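# Stack one keg centred on the other with six arms

## Task

Place one keg upright and centred on top of the other keg, so that it stays there without any robot holding it, then open the gripper and move the arms out of the way. The arm bases, in metres, with facing angle in degrees measured counter-clockwise from +x: arm1 at x=+0.42 y=+0.46 z=+0.76 facing -100; arm2 at x=+0.01 y=+0.47 z=+0.62 facing -81; arm3 at x=-0.44 y=+0.52 z=+0.66 facing -97; arm4 at x=-0.59 y=-0.23 z=+0.62 facing +57; arm5 at x=+0.02 y=-0.46 z=+0.71 facing +79; arm6 at x=+0.46 y=-0.52 z=+0.67 facing +105.

## Robot and tools

Robots. Six identical i2rt Big YAM arms named arm1 to arm6, each with six joints, a two-finger gripper and a wrist camera. Their bases are fixed at the positions listed in the task; three sit on the +y side facing roughly toward -y and three on the -y side facing roughly toward +y, so they reach into a shared middle area. Each hand reaches about 1.0 m out from its joint1 axis. A fixed room camera, cam_high, looks down on the scene. Loose objects may occasionally get a small push from outside.

Frames. Everything shares one scene frame: origin on the floor, +z upward. The hand point is halfway between the fingertips; the hand's z axis runs along the fingers and the fingers open and close along its y axis. With joint1 and joint6 at 0 and the hand level and pointing forward, the wrist camera is on top of the hand looking toward the fingertips.

Joints (all absolute targets, radians except the gripper): joint1_rad -2.879 to 2.879, turns the arm about its base, positive counter-clockwise seen from above, 0 means along the base's facing direction. joint2_rad 0 to 3.141, shoulder; 0 has the upper arm pointing back and about level, larger values raise it and swing it forward. joint3_rad 0 to 3.019, elbow; 0 is fully folded, larger values open it. joint4_rad -1.692 to 1.57, hand pitch, positive tips the fingers up. joint5_rad -1.57 to 1.57, sideways hand swing, positive toward the arm's right. joint6_rad -2.094 to 2.094, hand roll, positive clockwise viewed from behind the hand. gripper_m 0 to 0.093, fingertip gap in metres. Tolerances for counting a joint as arrived: ±0.045, ±0.14, ±0.09, ±0.055, ±0.03, ±0.035 and ±0.003 m respectively. Joints move at different speeds, so the hand can take a wide curved path between postures. A single action may run at most 15 s.

execute_actions. Argument "actions" is a list holding one action or nothing. The action is an object whose keys are arm names; each arm maps to {"joints": {...}} giving absolute targets by joint name (any subset of the seven keys above). Each arm gets its own separate object; all named motions start at once and may end at different times. An empty list just reports state and images. Optional "cameras": a list of arm1_cam_wrist … arm6_cam_wrist, cam_high or "all"; omitted, null or ["all"] gives every camera, [] gives none. A wrong key, camera name or out-of-range number rejects the whole call and nothing moves. Joints or arms you omit may keep pushing toward earlier targets. A target very near the current reading may produce no motion.

wait: {"seconds": 0 to 10}; commands nothing and returns the same report as an empty action.

zoom_image: {"camera": name, "region": [x0, y0, x1, y1]} in pixels of that camera's latest full 672x504 image, origin top-left, region no bigger than 504 by 504. Gives a closer view.

finished_scene: {"scene": n} closes the current scene once the last command has been held; irreversible. Its reply tells whether the goal was met and gives the following task. Answering without any tool call ends everything.

Reading results. joint_positions lists actual joint values; "pictures" names the order of the returned images. joint_status tells how each commanded motion ended: reached; "off_target" (stopped short and may still be pushing); "contact_stop" or "time_out" (the joint holds where it stopped, though a timed-out joint may keep a nearby target, within 0.375, 0.375, 0.113, 0.225, 0.075, 0.3 rad for joints 1 to 6, and keep pushing, and will move on its own if freed). "joint command not followed", usually with a "cause:" line, means a safety check blocked that arm's joint targets (its gripper command still runs); blocked joints read "not_followed" and may be retried with later actions until given acceptable targets. on_its_own lists what the robot does without your command; "held at" is the held target, not the position. To relieve a pushing joint, command its current reading. Joints carrying weight sag. Joint torques are raw drive outputs with per-arm offset, scale and noise; treat them as rough hints of load, not clean force readings.

Heat. Sustained holding or pushing warms motors, even while you are thinking. A MOTOR HOT line appears at 85 °C; at 100 °C that arm loses power and drops, reported as an OVER-TEMPERATURE FAULT with "limit_stop_at_motor_heat" in joint_status; resend targets afterwards. Heat partly persists into the next scene.

Timing. If a call reports a stop, later movement, wait and finish calls in that same reply are skipped.

Avoid. Any hard squeeze between two arms ends the run in failure, and a hard collision may too; nothing in the state reports arm-to-arm contact, and the collision check ignores fingers, gripper housings and wrist cameras and can react late. Arms keep pushing after contact and can push hard. Avoid drops, slips, slamming the keg down and hard pressing. Grip within the finger force limit (about 50 to 62 N per pad, lower on some). At the end the top keg must rest by itself, centred and upright, with the gripper open and arms withdrawn. Shorter robot motion time is better.

Each tool is called as name(argument=value, ...) on one line, values as JSON.

## Session

execute_actions(actions=[])

Scene clock: 0.00 s.
Joint torques (N m, as the arm reports them, + toward a larger angle): no reading
arm1.joint_positions: joint1_rad=+0.356 joint2_rad=+0.559 joint3_rad=+1.366 joint4_rad=-1.345 joint5_rad=+0.091 joint6_rad=-0.411 gripper_m=+0.094
arm1.joint_status: not commanded
arm1.hand: x=+0.4489 y=+0.2415 z=+1.2926 quat_wxyz=(-0.271, -0.425, -0.762, +0.406) (m; scene frame)
arm2.joint_positions: joint1_rad=-0.267 joint2_rad=+0.618 joint3_rad=+1.471 joint4_rad=-1.477 joint5_rad=-0.141 joint6_rad=+0.293 gripper_m=+0.094
arm2.joint_status: not commanded
arm2.hand: x=+0.0117 y=+0.2677 z=+1.1691 quat_wxyz=(-0.390, -0.723, -0.516, +0.244) (m; scene frame)
arm3.joint_positions: joint1_rad=+0.165 joint2_rad=+0.618 joint3_rad=+1.464 joint4_rad=-1.231 joint5_rad=+0.201 joint6_rad=+0.487 gripper_m=+0.094
arm3.joint_status: not commanded
arm3.hand: x=-0.4660 y=+0.2910 z=+1.2616 quat_wxyz=(-0.441, -0.728, -0.390, +0.351) (m; scene frame)
arm4.joint_positions: joint1_rad=-0.416 joint2_rad=+0.547 joint3_rad=+1.331 joint4_rad=-1.403 joint5_rad=-0.039 joint6_rad=-0.504 gripper_m=+0.095
arm4.joint_status: not commanded
arm4.hand: x=-0.4206 y=-0.1098 z=+1.1327 quat_wxyz=(-0.455, +0.465, -0.759, -0.030) (m; scene frame)
arm5.joint_positions: joint1_rad=+0.286 joint2_rad=+0.617 joint3_rad=+1.450 joint4_rad=-1.174 joint5_rad=+0.244 joint6_rad=+0.094 gripper_m=+0.094
arm5.joint_status: not commanded
arm5.hand: x=+0.0303 y=-0.2196 z=+1.3139 quat_wxyz=(-0.444, +0.529, -0.619, -0.376) (m; scene frame)
arm6.joint_positions: joint1_rad=-0.117 joint2_rad=+0.543 joint3_rad=+1.341 joint4_rad=-1.526 joint5_rad=-0.193 joint6_rad=+0.499 gripper_m=+0.094
arm6.joint_status: not commanded
arm6.hand: x=+0.4006 y=-0.3479 z=+1.1692 quat_wxyz=(-0.103, +0.554, -0.720, -0.405) (m; scene frame)
pictures: arm1_cam_wrist, arm2_cam_wrist, arm3_cam_wrist, arm4_cam_wrist, arm5_cam_wrist, arm6_cam_wrist, cam_high
Images, in order (width x height): arm1_cam_wrist 672x504, arm2_cam_wrist 672x504, arm3_cam_wrist 672x504, arm4_cam_wrist 672x504, arm5_cam_wrist 672x504, arm6_cam_wrist 672x504, cam_high 672x504.

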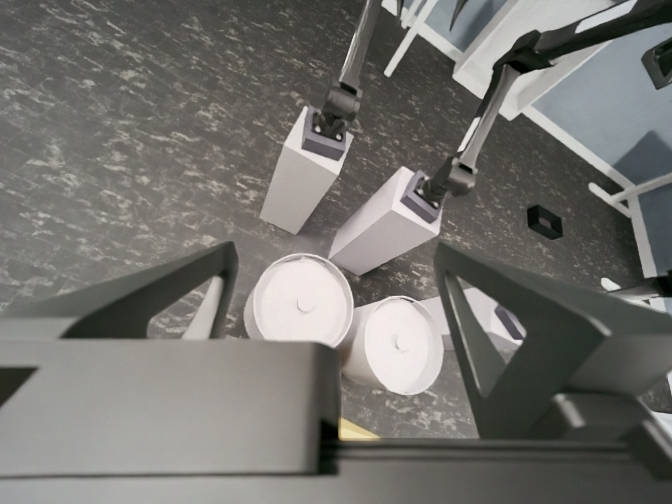

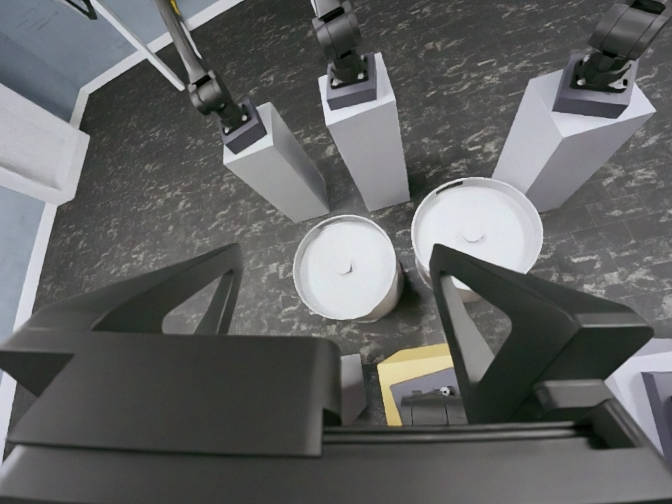

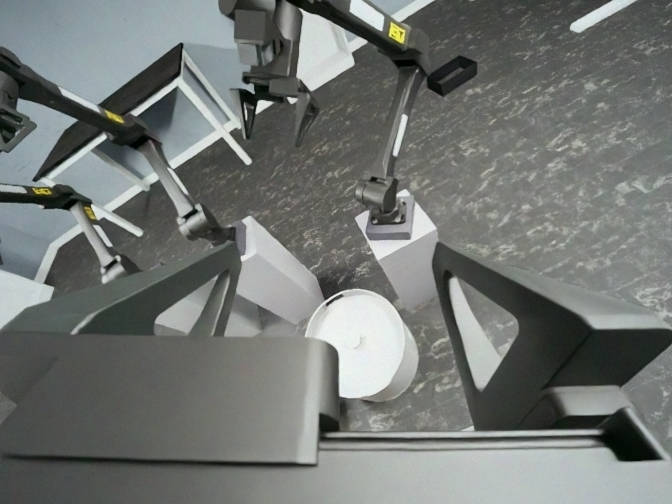

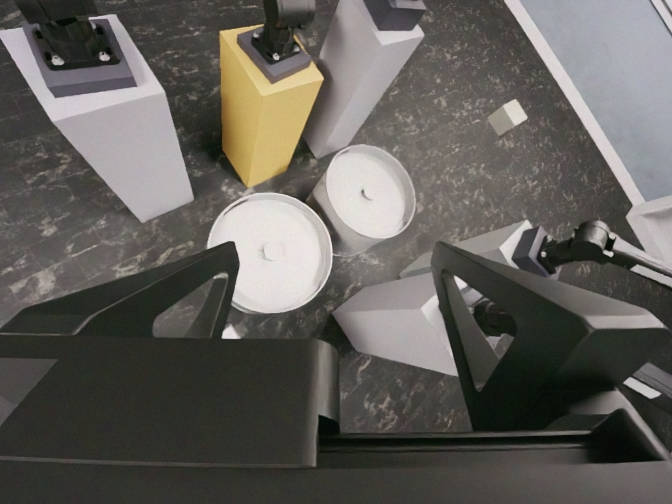

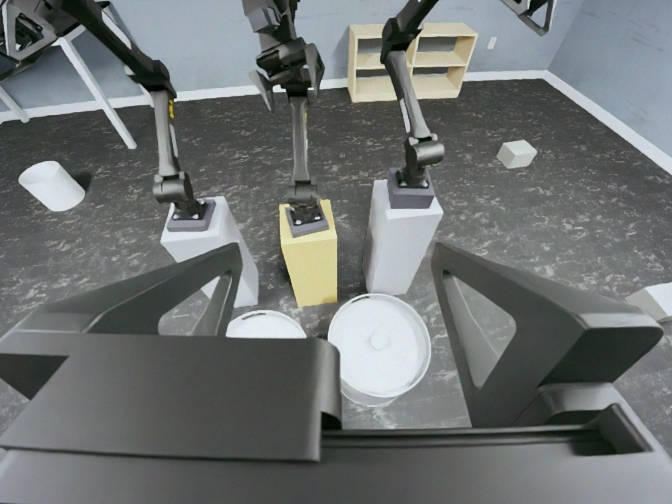

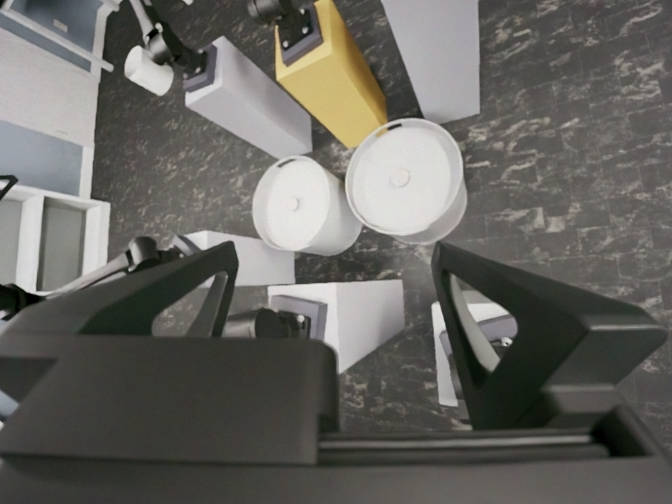

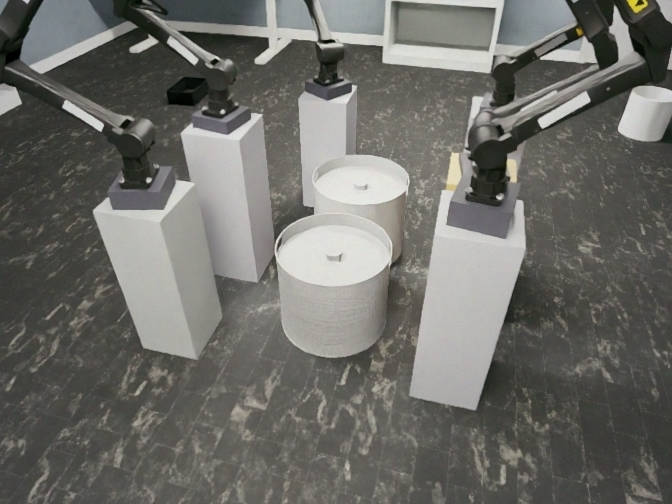

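zoom_image(camera="cam_high", region=[250,140,450,370])

execute_actions(actions=[{"arm2":{"joints":{"joint1_rad":-0.16,"joint2_rad":1.2,"joint3_rad":1.2,"joint4_rad":-1.57,"joint5_rad":0,"joint6_rad":0}},"arm5":{"joints":{"joint1_rad":0.19,"joint2_rad":1.3,"joint3_rad":0.9,"joint4_rad":-1.17,"joint5_rad":0,"joint6_rad":0}},"arm6":{"joints":{"joint1_rad":-0.6,"joint2_rad":1.57,"joint3_rad":1.57,"joint4_rad":0,"joint5_rad":0,"joint6_rad":0}},"arm3":{"joints":{"joint1_rad":-1.2,"joint2_rad":2.2,"joint3_rad":1.4,"joint4_rad":-0.77,"joint5_rad":0,"joint6_rad":0}}}])

Region (250, 140, 450, 370) of cam_high's 672x504 image, scaled by 2.191, with more detail than that image has; it fills the left 438 columns of this view, and the rest is white.

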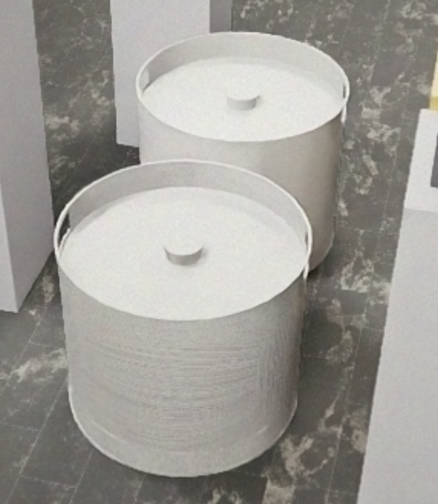

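Scene clock: 17.03 s.
Joint torques (N m, as the arm reports them, + toward a larger angle): arm1=[-1.65  2.61 10.64  2.19  0.    0.08] | arm2=[  1.98 -10.03   9.96   0.01   0.04  -0.28] | arm3=[  1.49 -19.74   7.95   0.62  -0.02  -0.16] | arm4=[0.75 2.96 9.71 1.71 0.01 0.09] | arm5=[ 0.36 -7.65  9.3   0.23 -0.13 -0.06] | arm6=[ -1.14 -16.25  13.43   3.57   0.14   0.05]
arm1.joint_positions: joint1_rad=+0.356 joint2_rad=+0.559 joint3_rad=+1.366 joint4_rad=-1.345 joint5_rad=+0.091 joint6_rad=-0.411 gripper_m=+0.094
arm1.joint_status: not commanded
arm1.hand: x=+0.4489 y=+0.2415 z=+1.2926 quat_wxyz=(-0.271, -0.425, -0.762, +0.406) (m; scene frame)
arm2.joint_positions: joint1_rad=-0.166 joint2_rad=+1.214 joint3_rad=+1.178 joint4_rad=-1.556 joint5_rad=-0.003 joint6_rad=+0.014 gripper_m=+0.094
arm2.joint_status: all done
arm2.hand: x=+0.0067 y=+0.1408 z=+0.8688 quat_wxyz=(+0.006, -0.716, -0.698, -0.007) (m; scene frame)
arm3.joint_positions: joint1_rad=-1.214 joint2_rad=+2.201 joint3_rad=+1.385 joint4_rad=-0.769 joint5_rad=+0.001 joint6_rad=+0.010 gripper_m=+0.094
arm3.joint_status: all done
arm3.hand: x=-0.9838 y=+0.3937 z=+0.5340 quat_wxyz=(-0.001, -0.994, -0.109, -0.006) (m; scene frame)
arm4.joint_positions: joint1_rad=-0.416 joint2_rad=+0.547 joint3_rad=+1.331 joint4_rad=-1.403 joint5_rad=-0.039 joint6_rad=-0.504 gripper_m=+0.095
arm4.joint_status: not commanded
arm4.hand: x=-0.4206 y=-0.1098 z=+1.1327 quat_wxyz=(-0.455, +0.465, -0.759, -0.030) (m; scene frame)
arm5.joint_positions: joint1_rad=+0.198 joint2_rad=+1.311 joint3_rad=+0.868 joint4_rad=-1.168 joint5_rad=+0.003 joint6_rad=+0.009 gripper_m=+0.094
arm5.joint_status: all done
arm5.hand: x=+0.0154 y=-0.1345 z=+0.8108 quat_wxyz=(+0.010, +0.708, -0.705, +0.020) (m; scene frame)
arm6.joint_positions: joint1_rad=-0.599 joint2_rad=+1.592 joint3_rad=+1.533 joint4_rad=-0.032 joint5_rad=-0.003 joint6_rad=+0.016 gripper_m=+0.094
arm6.joint_status: all done
arm6.hand: x=+0.6943 y=+0.1638 z=+1.1374 quat_wxyz=(-0.545, +0.425, -0.603, -0.398) (m; scene frame)
pictures: arm1_cam_wrist, arm2_cam_wrist, arm3_cam_wrist, arm4_cam_wrist, arm5_cam_wrist, arm6_cam_wrist, cam_high
Images, in order (width x height): arm1_cam_wrist 672x504, arm2_cam_wrist 672x504, arm3_cam_wrist 672x504, arm4_cam_wrist 672x504, arm5_cam_wrist 672x504, arm6_cam_wrist 672x504, cam_high 672x504.

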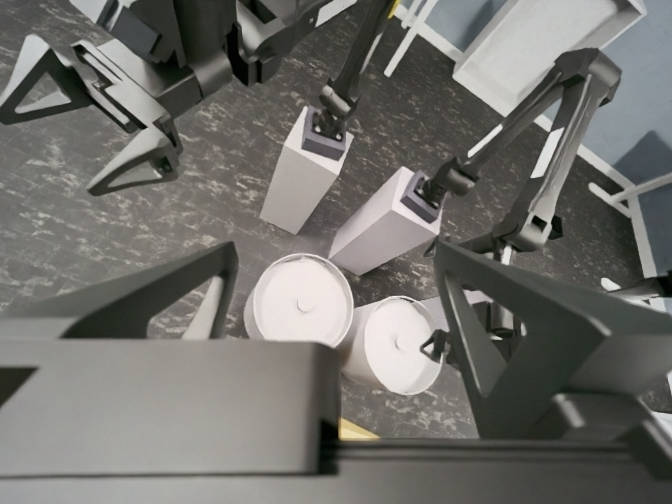

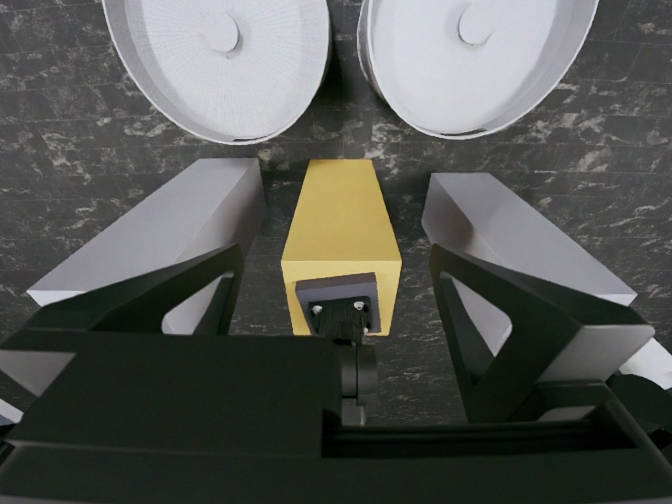

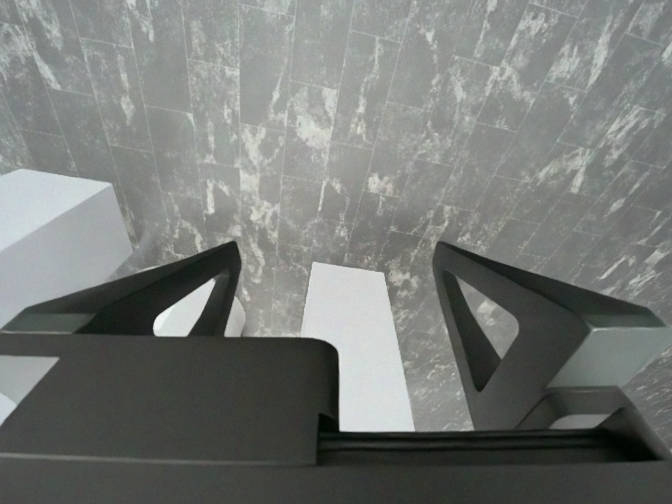

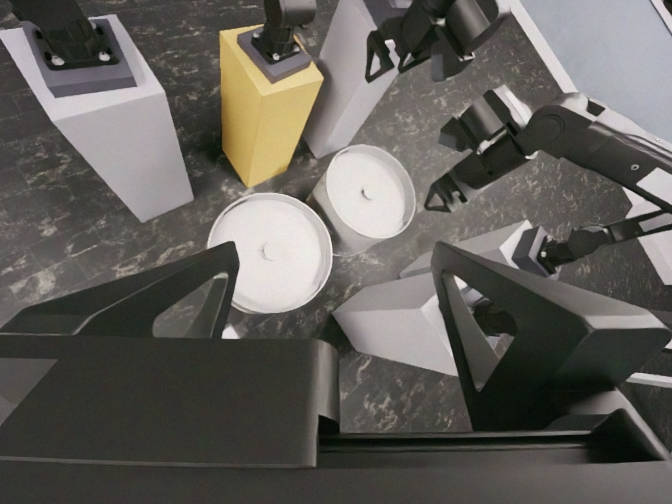

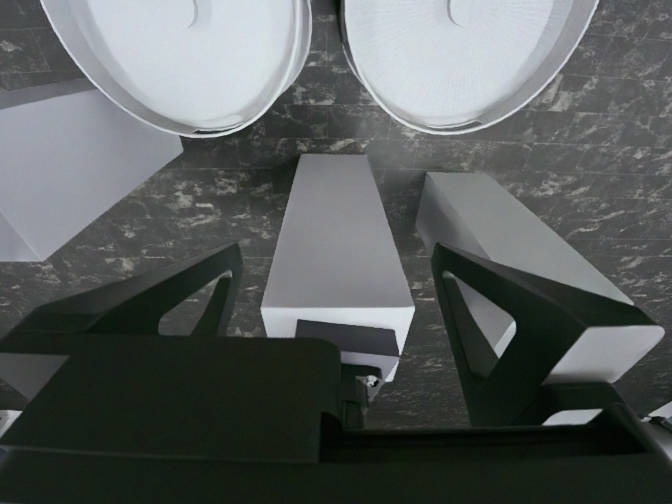

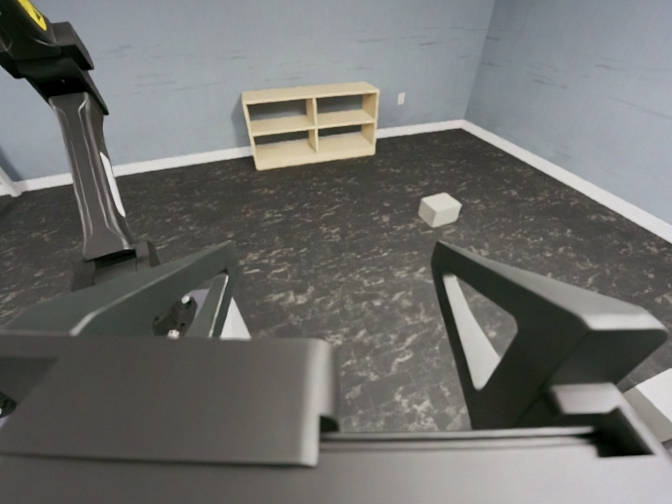

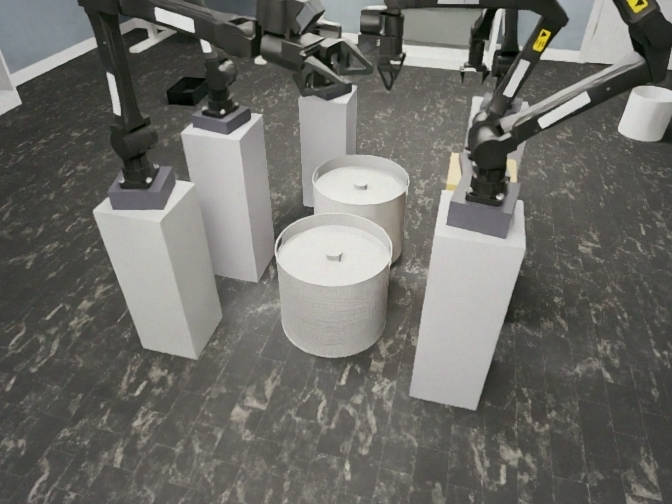

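execute_actions(actions=[{"arm2":{"joints":{"joint1_rad":0.175,"joint2_rad":1.853,"joint3_rad":0.61,"joint4_rad":-0.31,"joint6_rad":1.38}},"arm5":{"joints":{"joint1_rad":-0.576,"joint2_rad":2.245,"joint3_rad":0.98,"joint4_rad":-0.286,"joint6_rad":0.28}},"arm6":{"joints":{"joint1_rad":-1.9}},"arm1":{"joints":{"joint1_rad":0.0,"joint2_rad":0.2,"joint3_rad":1.3}},"arm4":{"joints":{"joint2_rad":0.2,"joint3_rad":1.3}}}], cameras=["arm2_cam_wrist","arm5_cam_wrist","cam_high"])

Scene clock: 85.43 s.
Joint torques (N m, as the arm reports them, + toward a larger angle): arm1=[-2.14  7.62  7.42  2.34 -0.01  0.08] | arm2=[  0.35 -12.27   3.53   1.04   0.05  -0.01] | arm3=[  2.02 -19.18   8.08   0.21   0.    -0.21] | arm4=[0.79 8.45 6.74 1.86 0.02 0.1 ] | arm5=[  1.92 -14.11   3.39   0.78  -0.03   0.09] | arm6=[ -0.32 -16.29  13.46   3.56  -0.03   0.07]
arm1.joint_positions: joint1_rad=+0.008 joint2_rad=+0.203 joint3_rad=+1.293 joint4_rad=-1.345 joint5_rad=+0.091 joint6_rad=-0.411 gripper_m=+0.094
arm1.joint_status: all done
arm1.hand: x=+0.3966 y=+0.3768 z=+1.3058 quat_wxyz=(-0.256, -0.505, -0.614, +0.551) (m; scene frame)
arm2.joint_positions: joint1_rad=+0.183 joint2_rad=+1.856 joint3_rad=+0.602 joint4_rad=-0.326 joint5_rad=-0.001 joint6_rad=+1.366 gripper_m=+0.094
arm2.joint_status: all done
arm2.hand: x=+0.1125 y=+0.1770 z=+0.4848 quat_wxyz=(+0.004, -0.963, -0.268, +0.001) (m; scene frame)
arm3.joint_positions: joint1_rad=-1.214 joint2_rad=+2.201 joint3_rad=+1.385 joint4_rad=-0.769 joint5_rad=+0.001 joint6_rad=+0.010 gripper_m=+0.094
arm3.joint_status: not commanded
arm3.hand: x=-0.9838 y=+0.3937 z=+0.5340 quat_wxyz=(-0.001, -0.994, -0.109, -0.006) (m; scene frame)
arm4.joint_positions: joint1_rad=-0.416 joint2_rad=+0.189 joint3_rad=+1.286 joint4_rad=-1.403 joint5_rad=-0.039 joint6_rad=-0.504 gripper_m=+0.095
arm4.joint_status: all done
arm4.hand: x=-0.5324 y=-0.1816 z=+1.1551 quat_wxyz=(-0.588, +0.425, -0.688, -0.033) (m; scene frame)
arm5.joint_positions: joint1_rad=-0.586 joint2_rad=+2.261 joint3_rad=+0.964 joint4_rad=-0.296 joint5_rad=+0.001 joint6_rad=+0.271 gripper_m=+0.094
arm5.joint_status: all done
arm5.hand: x=+0.3109 y=-0.1646 z=+0.4756 quat_wxyz=(+0.004, +0.261, -0.965, +0.009) (m; scene frame)
arm6.joint_positions: joint1_rad=-1.906 joint2_rad=+1.592 joint3_rad=+1.533 joint4_rad=-0.032 joint5_rad=+0.001 joint6_rad=+0.013 gripper_m=+0.094
arm6.joint_status: all done
arm6.hand: x=+1.1825 y=-0.5701 z=+1.1352 quat_wxyz=(-0.674, -0.031, -0.738, +0.017) (m; scene frame)
pictures: arm2_cam_wrist, arm5_cam_wrist, cam_high
joint command not followed: on one or more control steps a check withheld the commanded joint targets of the arm5 arm, and it was not sent them on those steps.
cause: the commanded joint targets would bring a part of the robot too close to another arm (this arm's wrist (the part past joint 4) and the other arm's wrist (the part past joint 4)); next, command targets that bring no part of the robot closer to that arm.
Images, in order (width x height): arm2_cam_wrist 672x504, arm5_cam_wrist 672x504, cam_high 672x504.

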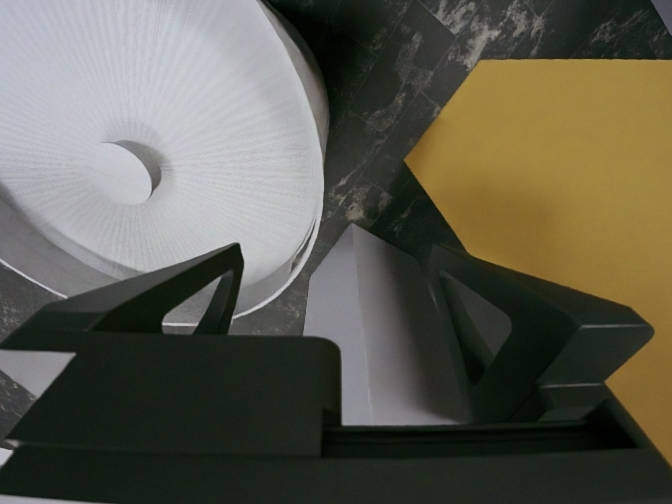

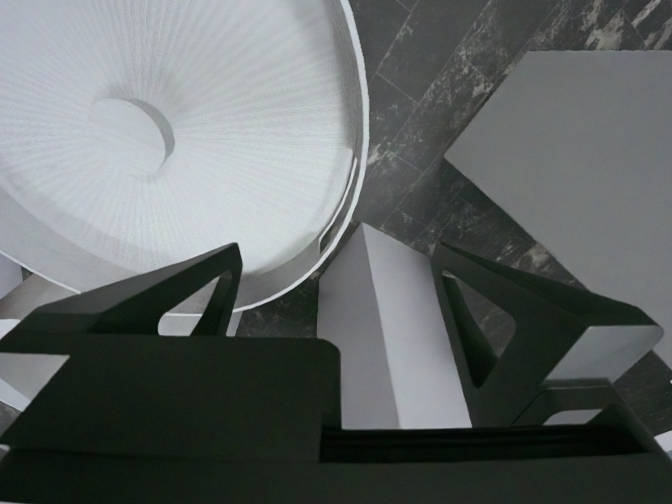

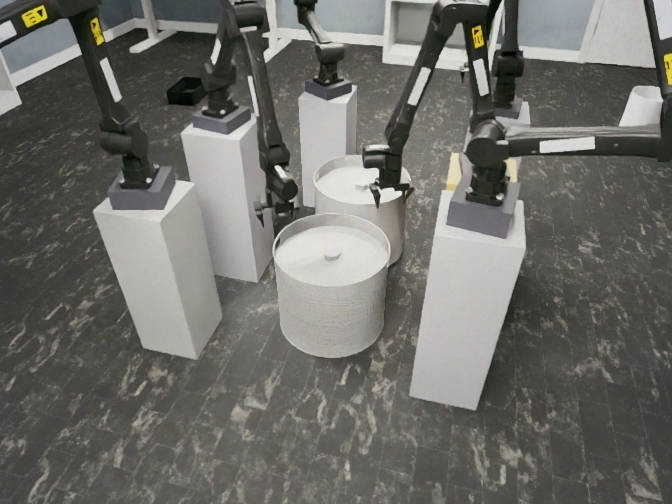

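execute_actions(actions=[{"arm2":{"joints":{"joint1_rad":0.25,"joint2_rad":2.25,"joint3_rad":0.715,"joint4_rad":-0.01,"joint6_rad":1.47}},"arm5":{"joints":{"joint1_rad":-0.645,"joint2_rad":2.54,"joint3_rad":1.15,"joint4_rad":-0.14,"joint6_rad":0.19}}}], cameras=["arm2_cam_wrist","arm5_cam_wrist","cam_high"])

Scene clock: 97.90 s.
Joint torques (N m, as the arm reports them, + toward a larger angle): arm1=[-2.13  7.9   7.3   2.33  0.    0.08] | arm2=[  1.65 -15.98   0.79   1.11   0.07  -0.02] | arm3=[  2.14 -18.58   8.19   0.48  -0.04  -0.22] | arm4=[0.83 8.29 6.76 1.85 0.02 0.1 ] | arm5=[  0.88 -15.39   2.08   0.53  -0.04  -0.06] | arm6=[ -0.39 -16.29  13.46   3.56  -0.02   0.07]
arm1.joint_positions: joint1_rad=+0.008 joint2_rad=+0.203 joint3_rad=+1.293 joint4_rad=-1.345 joint5_rad=+0.091 joint6_rad=-0.411 gripper_m=+0.094
arm1.joint_status: not commanded
arm1.hand: x=+0.3966 y=+0.3768 z=+1.3058 quat_wxyz=(-0.256, -0.505, -0.614, +0.551) (m; scene frame)
arm2.joint_positions: joint1_rad=+0.250 joint2_rad=+2.264 joint3_rad=+0.712 joint4_rad=-0.026 joint5_rad=-0.001 joint6_rad=+1.456 gripper_m=+0.094
arm2.joint_status: all done
arm2.hand: x=+0.1362 y=+0.1740 z=+0.3695 quat_wxyz=(+0.003, -0.966, -0.257, +0.001) (m; scene frame)
arm3.joint_positions: joint1_rad=-1.214 joint2_rad=+2.201 joint3_rad=+1.385 joint4_rad=-0.769 joint5_rad=+0.001 joint6_rad=+0.010 gripper_m=+0.094
arm3.joint_status: not commanded
arm3.hand: x=-0.9838 y=+0.3937 z=+0.5340 quat_wxyz=(-0.001, -0.994, -0.109, -0.006) (m; scene frame)
arm4.joint_positions: joint1_rad=-0.416 joint2_rad=+0.189 joint3_rad=+1.286 joint4_rad=-1.403 joint5_rad=-0.039 joint6_rad=-0.504 gripper_m=+0.095
arm4.joint_status: not commanded
arm4.hand: x=-0.5324 y=-0.1816 z=+1.1551 quat_wxyz=(-0.588, +0.425, -0.688, -0.033) (m; scene frame)
arm5.joint_positions: joint1_rad=-0.646 joint2_rad=+2.555 joint3_rad=+1.140 joint4_rad=-0.141 joint5_rad=+0.001 joint6_rad=+0.199 gripper_m=+0.094
arm5.joint_status: all done
arm5.hand: x=+0.3476 y=-0.1660 z=+0.3706 quat_wxyz=(-0.012, +0.268, -0.963, +0.000) (m; scene frame)
arm6.joint_positions: joint1_rad=-1.906 joint2_rad=+1.592 joint3_rad=+1.533 joint4_rad=-0.032 joint5_rad=+0.001 joint6_rad=+0.013 gripper_m=+0.094
arm6.joint_status: not commanded
arm6.hand: x=+1.1825 y=-0.5701 z=+1.1352 quat_wxyz=(-0.674, -0.031, -0.738, +0.017) (m; scene frame)
pictures: arm2_cam_wrist, arm5_cam_wrist, cam_high
Images, in order (width x height): arm2_cam_wrist 672x504, arm5_cam_wrist 672x504, cam_high 672x504.

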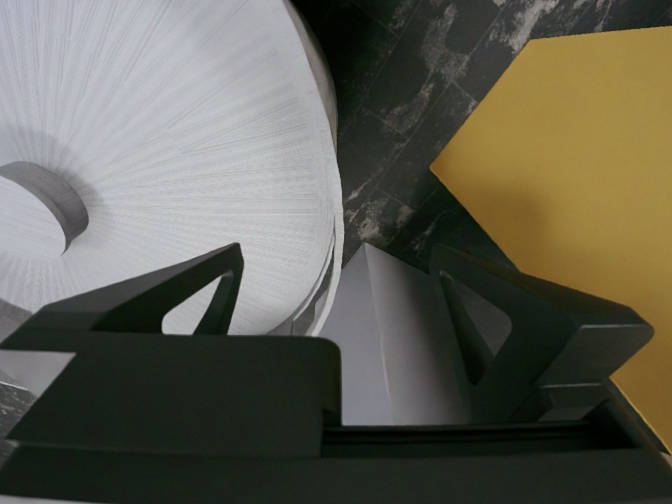

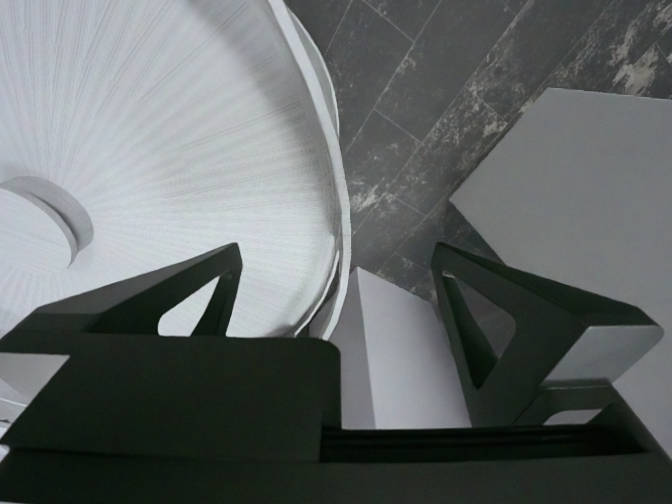

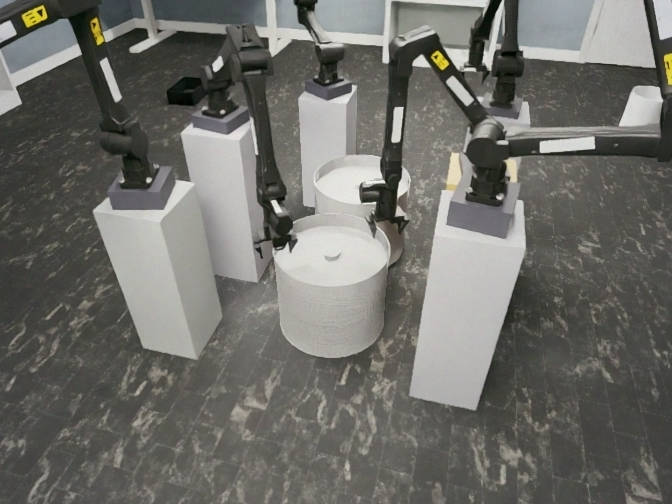

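execute_actions(actions=[{"arm2":{"joints":{"joint2_rad":2.44,"joint3_rad":0.79,"joint4_rad":0.105}},"arm5":{"joints":{"joint1_rad":-0.65,"joint2_rad":2.70,"joint3_rad":1.25,"joint4_rad":-0.095}}}], cameras=[])

execute_actions(actions=[{"arm2":{"joints":{"gripper_m":0}},"arm5":{"joints":{"gripper_m":0}}}], cameras=["arm2_cam_wrist","cam_high"])

zoom_image(camera="cam_high", region=[240,180,440,330])

Scene clock: 108.97 s.
Joint torques (N m, as the arm reports them, + toward a larger angle): arm1=[-2.16  7.91  7.29  2.32 -0.01  0.08] | arm2=[  1.25 -16.34  -0.22   0.99   0.06   0.  ] | arm3=[  2.25 -19.05   8.12   0.41  -0.05  -0.19] | arm4=[0.77 8.19 6.79 1.83 0.01 0.09] | arm5=[  0.45 -14.83   1.5    0.52  -0.02  -0.06] | arm6=[ -0.4  -16.31  13.46   3.58  -0.03   0.07]
arm1.joint_positions: joint1_rad=+0.008 joint2_rad=+0.203 joint3_rad=+1.293 joint4_rad=-1.345 joint5_rad=+0.091 joint6_rad=-0.411 gripper_m=+0.094
arm1.joint_status: not commanded
arm1.hand: x=+0.3966 y=+0.3768 z=+1.3058 quat_wxyz=(-0.256, -0.505, -0.614, +0.551) (m; scene frame)
arm2.joint_positions: joint1_rad=+0.250 joint2_rad=+2.452 joint3_rad=+0.788 joint4_rad=+0.093 joint5_rad=-0.001 joint6_rad=+1.456 gripper_m=+0.094
arm2.joint_status: all done
arm2.hand: x=+0.1362 y=+0.1738 z=+0.3117 quat_wxyz=(-0.001, -0.966, -0.257, +0.000) (m; scene frame)
arm3.joint_positions: joint1_rad=-1.214 joint2_rad=+2.201 joint3_rad=+1.385 joint4_rad=-0.769 joint5_rad=+0.001 joint6_rad=+0.010 gripper_m=+0.094
arm3.joint_status: not commanded
arm3.hand: x=-0.9838 y=+0.3937 z=+0.5340 quat_wxyz=(-0.001, -0.994, -0.109, -0.006) (m; scene frame)
arm4.joint_positions: joint1_rad=-0.416 joint2_rad=+0.189 joint3_rad=+1.286 joint4_rad=-1.403 joint5_rad=-0.039 joint6_rad=-0.504 gripper_m=+0.095
arm4.joint_status: not commanded
arm4.hand: x=-0.5324 y=-0.1816 z=+1.1551 quat_wxyz=(-0.588, +0.425, -0.688, -0.033) (m; scene frame)
arm5.joint_positions: joint1_rad=-0.646 joint2_rad=+2.703 joint3_rad=+1.245 joint4_rad=-0.097 joint5_rad=+0.001 joint6_rad=+0.198 gripper_m=+0.094
arm5.joint_status: all done
arm5.hand: x=+0.3503 y=-0.1643 z=+0.3148 quat_wxyz=(-0.013, +0.268, -0.963, +0.000) (m; scene frame)
arm6.joint_positions: joint1_rad=-1.906 joint2_rad=+1.592 joint3_rad=+1.533 joint4_rad=-0.032 joint5_rad=+0.001 joint6_rad=+0.013 gripper_m=+0.094
arm6.joint_status: not commanded
arm6.hand: x=+1.1825 y=-0.5701 z=+1.1352 quat_wxyz=(-0.674, -0.031, -0.738, +0.017) (m; scene frame)
pictures: none
No camera images: the call's "cameras" was empty. Leave "cameras" out to get every camera's image.

Scene clock: 109.80 s.
Joint torques (N m, as the arm reports them, + toward a larger angle): arm1=[-2.13  7.9   7.28  2.32 -0.01  0.08] | arm2=[  1.39 -15.86  -0.17   0.92   0.06  -0.16] | arm3=[  2.14 -18.72   8.03   0.78   0.03  -0.14] | arm4=[0.63 8.11 6.78 1.79 0.03 0.1 ] | arm5=[  1.31 -14.85   1.58   0.59   0.04   0.25] | arm6=[ -0.4  -16.28  13.46   3.57  -0.03   0.07]
arm1.joint_positions: joint1_rad=+0.008 joint2_rad=+0.203 joint3_rad=+1.293 joint4_rad=-1.345 joint5_rad=+0.091 joint6_rad=-0.411 gripper_m=+0.094
arm1.joint_status: not commanded
arm1.hand: x=+0.3966 y=+0.3768 z=+1.3058 quat_wxyz=(-0.256, -0.505, -0.614, +0.551) (m; scene frame)
arm2.joint_positions: joint1_rad=+0.250 joint2_rad=+2.452 joint3_rad=+0.787 joint4_rad=+0.094 joint5_rad=+0.000 joint6_rad=+1.474 gripper_m=+0.002
arm2.joint_status: all done
arm2.hand: x=+0.1360 y=+0.1742 z=+0.3118 quat_wxyz=(-0.001, -0.969, -0.249, +0.001) (m; scene frame)
arm3.joint_positions: joint1_rad=-1.214 joint2_rad=+2.201 joint3_rad=+1.385 joint4_rad=-0.769 joint5_rad=+0.001 joint6_rad=+0.010 gripper_m=+0.094
arm3.joint_status: not commanded
arm3.hand: x=-0.9838 y=+0.3937 z=+0.5340 quat_wxyz=(-0.001, -0.994, -0.109, -0.006) (m; scene frame)
arm4.joint_positions: joint1_rad=-0.416 joint2_rad=+0.189 joint3_rad=+1.286 joint4_rad=-1.403 joint5_rad=-0.039 joint6_rad=-0.504 gripper_m=+0.095
arm4.joint_status: not commanded
arm4.hand: x=-0.5324 y=-0.1816 z=+1.1551 quat_wxyz=(-0.588, +0.425, -0.688, -0.033) (m; scene frame)
arm5.joint_positions: joint1_rad=-0.656 joint2_rad=+2.703 joint3_rad=+1.244 joint4_rad=-0.097 joint5_rad=-0.001 joint6_rad=+0.160 gripper_m=+0.001
arm5.joint_status: all done
arm5.hand: x=+0.3528 y=-0.1675 z=+0.3148 quat_wxyz=(-0.012, +0.281, -0.960, -0.001) (m; scene frame)
arm6.joint_positions: joint1_rad=-1.906 joint2_rad=+1.592 joint3_rad=+1.533 joint4_rad=-0.032 joint5_rad=+0.001 joint6_rad=+0.013 gripper_m=+0.094
arm6.joint_status: not commanded
arm6.hand: x=+1.1825 y=-0.5701 z=+1.1352 quat_wxyz=(-0.674, -0.031, -0.738, +0.017) (m; scene frame)
pictures: arm2_cam_wrist, cam_high
Images, in order (width x height): arm2_cam_wrist 672x504, cam_high 672x504.

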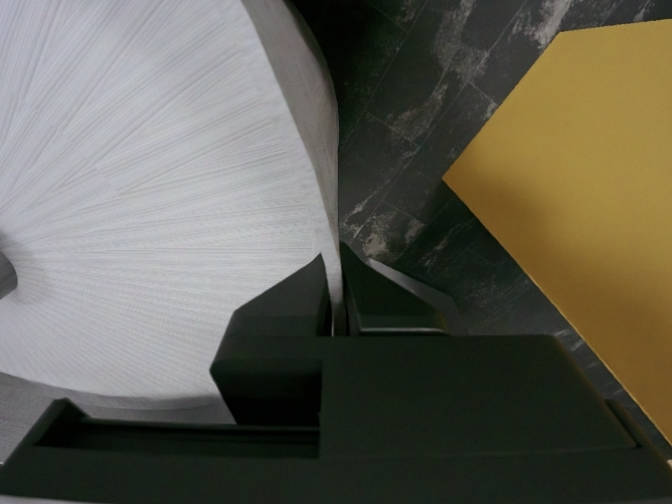

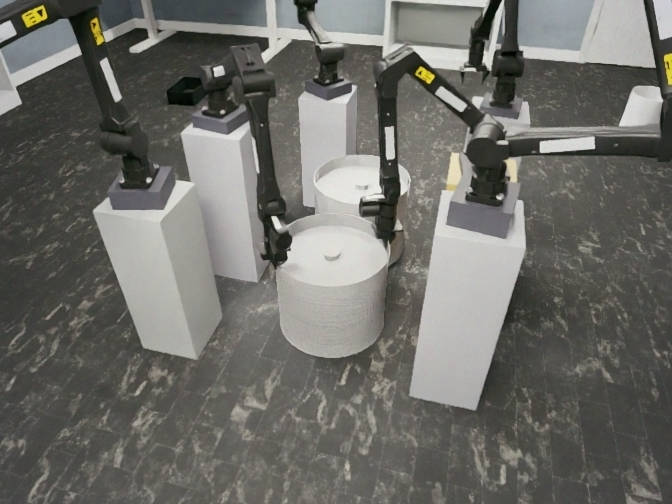

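Region (240, 180, 440, 330) of cam_high's 672x504 image, scaled by 2.520, with more detail than that image has; it fills the top 378 rows of this view, and the rest is white.

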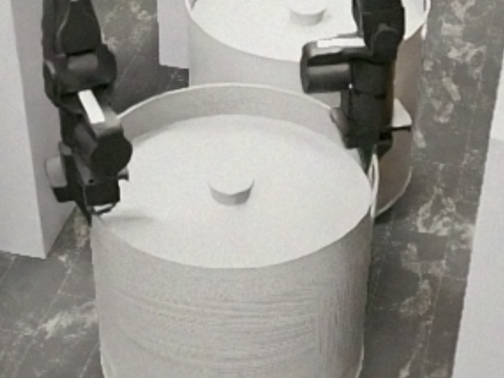

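Test lift.

execute_actions(actions=[{"arm2":{"joints":{"joint2_rad":2.25,"joint3_rad":0.715,"joint4_rad":-0.02}},"arm5":{"joints":{"joint2_rad":2.53,"joint3_rad":1.15,"joint4_rad":-0.15,"joint6_rad":0.16}}}], cameras=["arm2_cam_wrist","arm5_cam_wrist","cam_high"])

Scene clock: 116.73 s.
Joint torques (N m, as the arm reports them, + toward a larger angle): arm1=[-2.12  7.9   7.29  2.33 -0.01  0.09] | arm2=[  1.9  -32.34  -5.55  -1.97  -0.31  -0.53] | arm3=[  1.75 -18.67   7.84   0.37  -0.06  -0.19] | arm4=[0.64 8.18 6.75 1.87 0.03 0.1 ] | arm5=[  0.81 -24.38  -1.98  -1.85   0.84  -0.34] | arm6=[ -0.39 -16.3   13.47   3.57  -0.03   0.07]
arm1.joint_positions: joint1_rad=+0.008 joint2_rad=+0.203 joint3_rad=+1.293 joint4_rad=-1.345 joint5_rad=+0.091 joint6_rad=-0.411 gripper_m=+0.094
arm1.joint_status: not commanded
arm1.hand: x=+0.3966 y=+0.3768 z=+1.3058 quat_wxyz=(-0.256, -0.505, -0.614, +0.551) (m; scene frame)
arm2.joint_positions: joint1_rad=+0.241 joint2_rad=+2.419 joint3_rad=+0.785 joint4_rad=+0.038 joint5_rad=+0.010 joint6_rad=+1.511 gripper_m=+0.002
arm2.joint_status: joint2_rad time_out (moved -0.032 of -0.202); joint4_rad time_out (moved -0.056 of -0.114); the others done
arm2.on_its_own: joint2_rad reads +2.419 and still pushes toward +2.250 since a time_out; joint4_rad reads +0.038 and still pushes toward -0.020 since a time_out
arm2.hand: x=+0.1314 y=+0.1729 z=+0.3217 quat_wxyz=(+0.011, -0.974, -0.226, +0.008) (m; scene frame)
arm3.joint_positions: joint1_rad=-1.214 joint2_rad=+2.201 joint3_rad=+1.385 joint4_rad=-0.769 joint5_rad=+0.001 joint6_rad=+0.010 gripper_m=+0.094
arm3.joint_status: not commanded
arm3.hand: x=-0.9838 y=+0.3937 z=+0.5340 quat_wxyz=(-0.001, -0.994, -0.109, -0.006) (m; scene frame)
arm4.joint_positions: joint1_rad=-0.416 joint2_rad=+0.189 joint3_rad=+1.286 joint4_rad=-1.403 joint5_rad=-0.039 joint6_rad=-0.504 gripper_m=+0.095
arm4.joint_status: not commanded
arm4.hand: x=-0.5324 y=-0.1816 z=+1.1551 quat_wxyz=(-0.588, +0.425, -0.688, -0.033) (m; scene frame)
arm5.joint_positions: joint1_rad=-0.649 joint2_rad=+2.692 joint3_rad=+1.192 joint4_rad=-0.097 joint5_rad=-0.021 joint6_rad=+0.202 gripper_m=+0.001
arm5.joint_status: joint2_rad time_out (moved -0.011 of -0.173); joint6_rad time_out (moved +0.042 of +0.000); the others done
arm5.on_its_own: joint2_rad reads +2.692 and still pushes toward +2.530 since a time_out; joint6_rad reads +0.202 and still pushes toward +0.160 since a time_out
arm5.hand: x=+0.3286 y=-0.1807 z=+0.3173 quat_wxyz=(+0.011, +0.264, -0.964, -0.001) (m; scene frame)
arm6.joint_positions: joint1_rad=-1.906 joint2_rad=+1.592 joint3_rad=+1.533 joint4_rad=-0.032 joint5_rad=+0.001 joint6_rad=+0.013 gripper_m=+0.094
arm6.joint_status: not commanded
arm6.hand: x=+1.1825 y=-0.5701 z=+1.1352 quat_wxyz=(-0.674, -0.031, -0.738, +0.017) (m; scene frame)
pictures: arm2_cam_wrist, arm5_cam_wrist, cam_high
Images, in order (width x height): arm2_cam_wrist 672x504, arm5_cam_wrist 672x504, cam_high 672x504.

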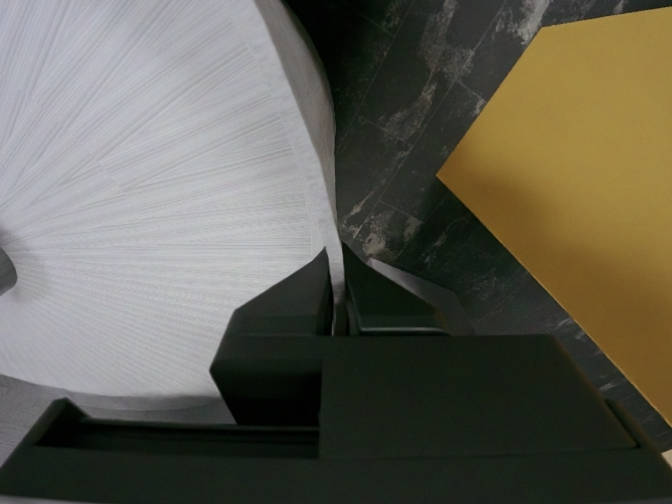

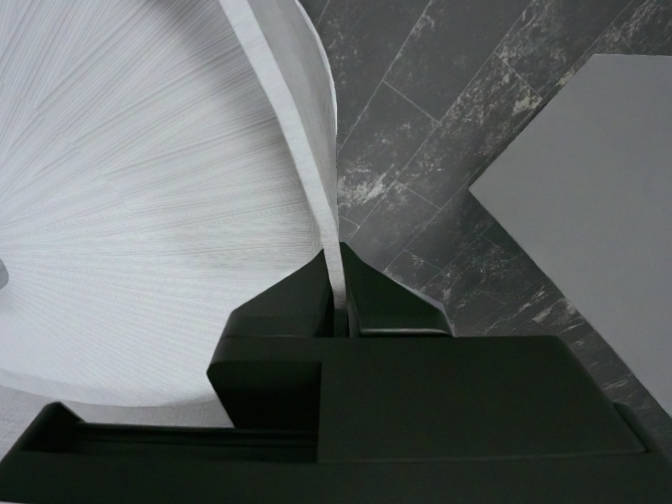

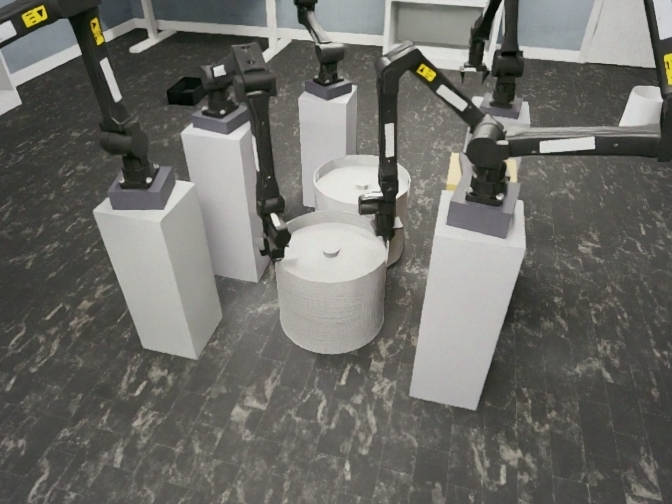

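execute_actions(actions=[{"arm2":{"joints":{"joint2_rad":2.44,"joint3_rad":0.79,"joint4_rad":0.105}},"arm5":{"joints":{"joint2_rad":2.70,"joint3_rad":1.27,"joint4_rad":-0.095}},"arm6":{"joints":{"joint2_rad":1.2,"joint3_rad":0.8,"joint4_rad":-1.2,"joint6_rad":0.98}},"arm1":{"joints":{"joint1_rad":0.065,"joint2_rad":1.3,"joint3_rad":0.7,"joint4_rad":-1,"joint5_rad":0,"joint6_rad":-0.9}}}], cameras=[])

execute_actions(actions=[{"arm5":{"joints":{"gripper_m":0.093,"joint3_rad":1.24}}}], cameras=[])

execute_actions(actions=[{"arm5":{"joints":{"joint2_rad":2.245,"joint3_rad":0.98,"joint4_rad":-0.286}}}], cameras=["cam_high"])

Scene clock: 139.90 s.
Joint torques (N m, as the arm reports them, + toward a larger angle): arm1=[-1.18 -7.4   9.28  0.4  -0.17 -0.11] | arm2=[  2.28 -14.09   0.19   1.5   -0.42  -0.57] | arm3=[  2.08 -18.54   8.04   0.36   0.03  -0.14] | arm4=[0.8  8.16 6.75 1.82 0.03 0.09] | arm5=[  0.17 -13.99   5.05   0.96   0.63  -0.35] | arm6=[-0.45 -6.61 10.12 -0.42  0.05  0.31]
arm1.joint_positions: joint1_rad=+0.057 joint2_rad=+1.298 joint3_rad=+0.686 joint4_rad=-1.007 joint5_rad=+0.003 joint6_rad=-0.886 gripper_m=+0.094
arm1.joint_status: all done
arm1.hand: x=+0.3883 y=+0.1753 z=+0.8013 quat_wxyz=(+0.015, -0.387, -0.922, -0.028) (m; scene frame)
arm2.joint_positions: joint1_rad=+0.240 joint2_rad=+2.440 joint3_rad=+0.781 joint4_rad=+0.078 joint5_rad=+0.013 joint6_rad=+1.511 gripper_m=+0.002
arm2.joint_status: all done
arm2.hand: x=+0.1301 y=+0.1741 z=+0.3154 quat_wxyz=(+0.003, -0.974, -0.226, +0.008) (m; scene frame)
arm3.joint_positions: joint1_rad=-1.214 joint2_rad=+2.201 joint3_rad=+1.385 joint4_rad=-0.769 joint5_rad=+0.001 joint6_rad=+0.010 gripper_m=+0.094
arm3.joint_status: not commanded
arm3.hand: x=-0.9838 y=+0.3937 z=+0.5340 quat_wxyz=(-0.001, -0.994, -0.109, -0.006) (m; scene frame)
arm4.joint_positions: joint1_rad=-0.416 joint2_rad=+0.189 joint3_rad=+1.286 joint4_rad=-1.403 joint5_rad=-0.039 joint6_rad=-0.504 gripper_m=+0.095
arm4.joint_status: not commanded
arm4.hand: x=-0.5324 y=-0.1816 z=+1.1551 quat_wxyz=(-0.588, +0.425, -0.688, -0.033) (m; scene frame)
arm5.joint_positions: joint1_rad=-0.642 joint2_rad=+2.697 joint3_rad=+1.206 joint4_rad=-0.109 joint5_rad=-0.016 joint6_rad=+0.204 gripper_m=+0.001
arm5.joint_status: all done
arm5.on_its_own: joint6_rad reads +0.204 and still pushes toward +0.160 since a time_out
arm5.hand: x=+0.3293 y=-0.1775 z=+0.3156 quat_wxyz=(+0.011, +0.267, -0.964, +0.003) (m; scene frame)
arm6.joint_positions: joint1_rad=-1.906 joint2_rad=+1.205 joint3_rad=+0.774 joint4_rad=-1.183 joint5_rad=+0.001 joint6_rad=+0.964 gripper_m=+0.094
arm6.joint_status: all done
arm6.hand: x=+0.7455 y=-0.5400 z=+0.7756 quat_wxyz=(+0.020, -0.493, -0.870, +0.009) (m; scene frame)
pictures: none
No camera images: the call's "cameras" was empty. Leave "cameras" out to get every camera's image.

Scene clock: 140.60 s.
Joint torques (N m, as the arm reports them, + toward a larger angle): arm1=[-1.16 -7.02  9.45  0.38 -0.17 -0.11] | arm2=[  1.74 -14.64   0.38   1.55  -0.46  -0.6 ] | arm3=[  2.2  -19.4    8.05   0.54  -0.03  -0.23] | arm4=[0.68 8.33 6.77 1.83 0.03 0.09] | arm5=[  0.25 -15.25   1.38   0.77   0.09  -0.04] | arm6=[-0.41 -6.62 10.1  -0.42  0.05  0.33]
arm1.joint_positions: joint1_rad=+0.057 joint2_rad=+1.298 joint3_rad=+0.686 joint4_rad=-1.007 joint5_rad=+0.003 joint6_rad=-0.886 gripper_m=+0.094
arm1.joint_status: not commanded
arm1.hand: x=+0.3883 y=+0.1753 z=+0.8013 quat_wxyz=(+0.015, -0.387, -0.922, -0.028) (m; scene frame)
arm2.joint_positions: joint1_rad=+0.240 joint2_rad=+2.440 joint3_rad=+0.781 joint4_rad=+0.078 joint5_rad=+0.013 joint6_rad=+1.511 gripper_m=+0.002
arm2.joint_status: not commanded
arm2.hand: x=+0.1301 y=+0.1741 z=+0.3154 quat_wxyz=(+0.003, -0.974, -0.226, +0.008) (m; scene frame)
arm3.joint_positions: joint1_rad=-1.214 joint2_rad=+2.201 joint3_rad=+1.385 joint4_rad=-0.769 joint5_rad=+0.001 joint6_rad=+0.010 gripper_m=+0.094
arm3.joint_status: not commanded
arm3.hand: x=-0.9838 y=+0.3937 z=+0.5340 quat_wxyz=(-0.001, -0.994, -0.109, -0.006) (m; scene frame)
arm4.joint_positions: joint1_rad=-0.416 joint2_rad=+0.189 joint3_rad=+1.286 joint4_rad=-1.403 joint5_rad=-0.039 joint6_rad=-0.504 gripper_m=+0.095
arm4.joint_status: not commanded
arm4.hand: x=-0.5324 y=-0.1816 z=+1.1551 quat_wxyz=(-0.588, +0.425, -0.688, -0.033) (m; scene frame)
arm5.joint_positions: joint1_rad=-0.642 joint2_rad=+2.698 joint3_rad=+1.238 joint4_rad=-0.103 joint5_rad=-0.002 joint6_rad=+0.169 gripper_m=+0.093
arm5.joint_status: all done
arm5.on_its_own: joint6_rad moved -0.035 to your old target +0.160
arm5.hand: x=+0.3464 y=-0.1651 z=+0.3162 quat_wxyz=(-0.008, +0.284, -0.959, +0.000) (m; scene frame)
arm6.joint_positions: joint1_rad=-1.906 joint2_rad=+1.205 joint3_rad=+0.774 joint4_rad=-1.183 joint5_rad=+0.001 joint6_rad=+0.964 gripper_m=+0.094
arm6.joint_status: not commanded
arm6.hand: x=+0.7455 y=-0.5400 z=+0.7756 quat_wxyz=(+0.020, -0.493, -0.870, +0.009) (m; scene frame)
pictures: none
No camera images: the call's "cameras" was empty. Leave "cameras" out to get every camera's image.

Scene clock: 141.97 s.
Joint torques (N m, as the arm reports them, + toward a larger angle): arm1=[-1.2  -7.    9.43  0.39 -0.17 -0.11] | arm2=[  2.27 -14.91   0.21   1.59  -0.38  -0.54] | arm3=[  2.31 -19.04   8.08   0.52  -0.02  -0.18] | arm4=[0.66 8.2  6.78 1.86 0.03 0.1 ] | arm5=[  0.32 -12.89   2.6    0.36   0.09  -0.05] | arm6=[-0.44 -6.63 10.1  -0.41  0.05  0.33]
arm1.joint_positions: joint1_rad=+0.057 joint2_rad=+1.298 joint3_rad=+0.686 joint4_rad=-1.007 joint5_rad=+0.003 joint6_rad=-0.886 gripper_m=+0.094
arm1.joint_status: not commanded
arm1.hand: x=+0.3883 y=+0.1753 z=+0.8013 quat_wxyz=(+0.015, -0.387, -0.922, -0.028) (m; scene frame)
arm2.joint_positions: joint1_rad=+0.240 joint2_rad=+2.440 joint3_rad=+0.781 joint4_rad=+0.078 joint5_rad=+0.013 joint6_rad=+1.511 gripper_m=+0.002
arm2.joint_status: not commanded
arm2.hand: x=+0.1301 y=+0.1741 z=+0.3154 quat_wxyz=(+0.003, -0.974, -0.226, +0.008) (m; scene frame)
arm3.joint_positions: joint1_rad=-1.214 joint2_rad=+2.201 joint3_rad=+1.385 joint4_rad=-0.769 joint5_rad=+0.001 joint6_rad=+0.010 gripper_m=+0.094
arm3.joint_status: not commanded
arm3.hand: x=-0.9838 y=+0.3937 z=+0.5340 quat_wxyz=(-0.001, -0.994, -0.109, -0.006) (m; scene frame)
arm4.joint_positions: joint1_rad=-0.416 joint2_rad=+0.189 joint3_rad=+1.286 joint4_rad=-1.403 joint5_rad=-0.039 joint6_rad=-0.504 gripper_m=+0.095
arm4.joint_status: not commanded
arm4.hand: x=-0.5324 y=-0.1816 z=+1.1551 quat_wxyz=(-0.588, +0.425, -0.688, -0.033) (m; scene frame)
arm5.joint_positions: joint1_rad=-0.642 joint2_rad=+2.231 joint3_rad=+0.982 joint4_rad=-0.284 joint5_rad=-0.002 joint6_rad=+0.169 gripper_m=+0.093
arm5.joint_status: all done
arm5.hand: x=+0.3447 y=-0.1642 z=+0.4901 quat_wxyz=(-0.022, +0.284, -0.959, -0.007) (m; scene frame)
arm6.joint_positions: joint1_rad=-1.906 joint2_rad=+1.205 joint3_rad=+0.774 joint4_rad=-1.183 joint5_rad=+0.001 joint6_rad=+0.964 gripper_m=+0.094
arm6.joint_status: not commanded
arm6.hand: x=+0.7455 y=-0.5400 z=+0.7756 quat_wxyz=(+0.020, -0.493, -0.870, +0.009) (m; scene frame)
pictures: cam_high
Images, in order (width x height): cam_high 672x504.

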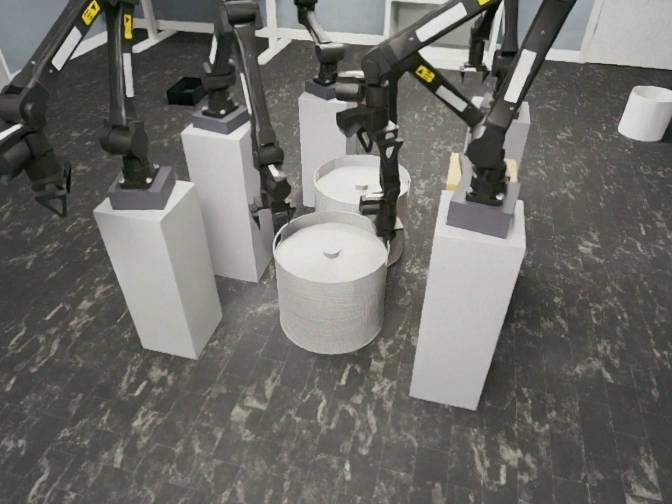

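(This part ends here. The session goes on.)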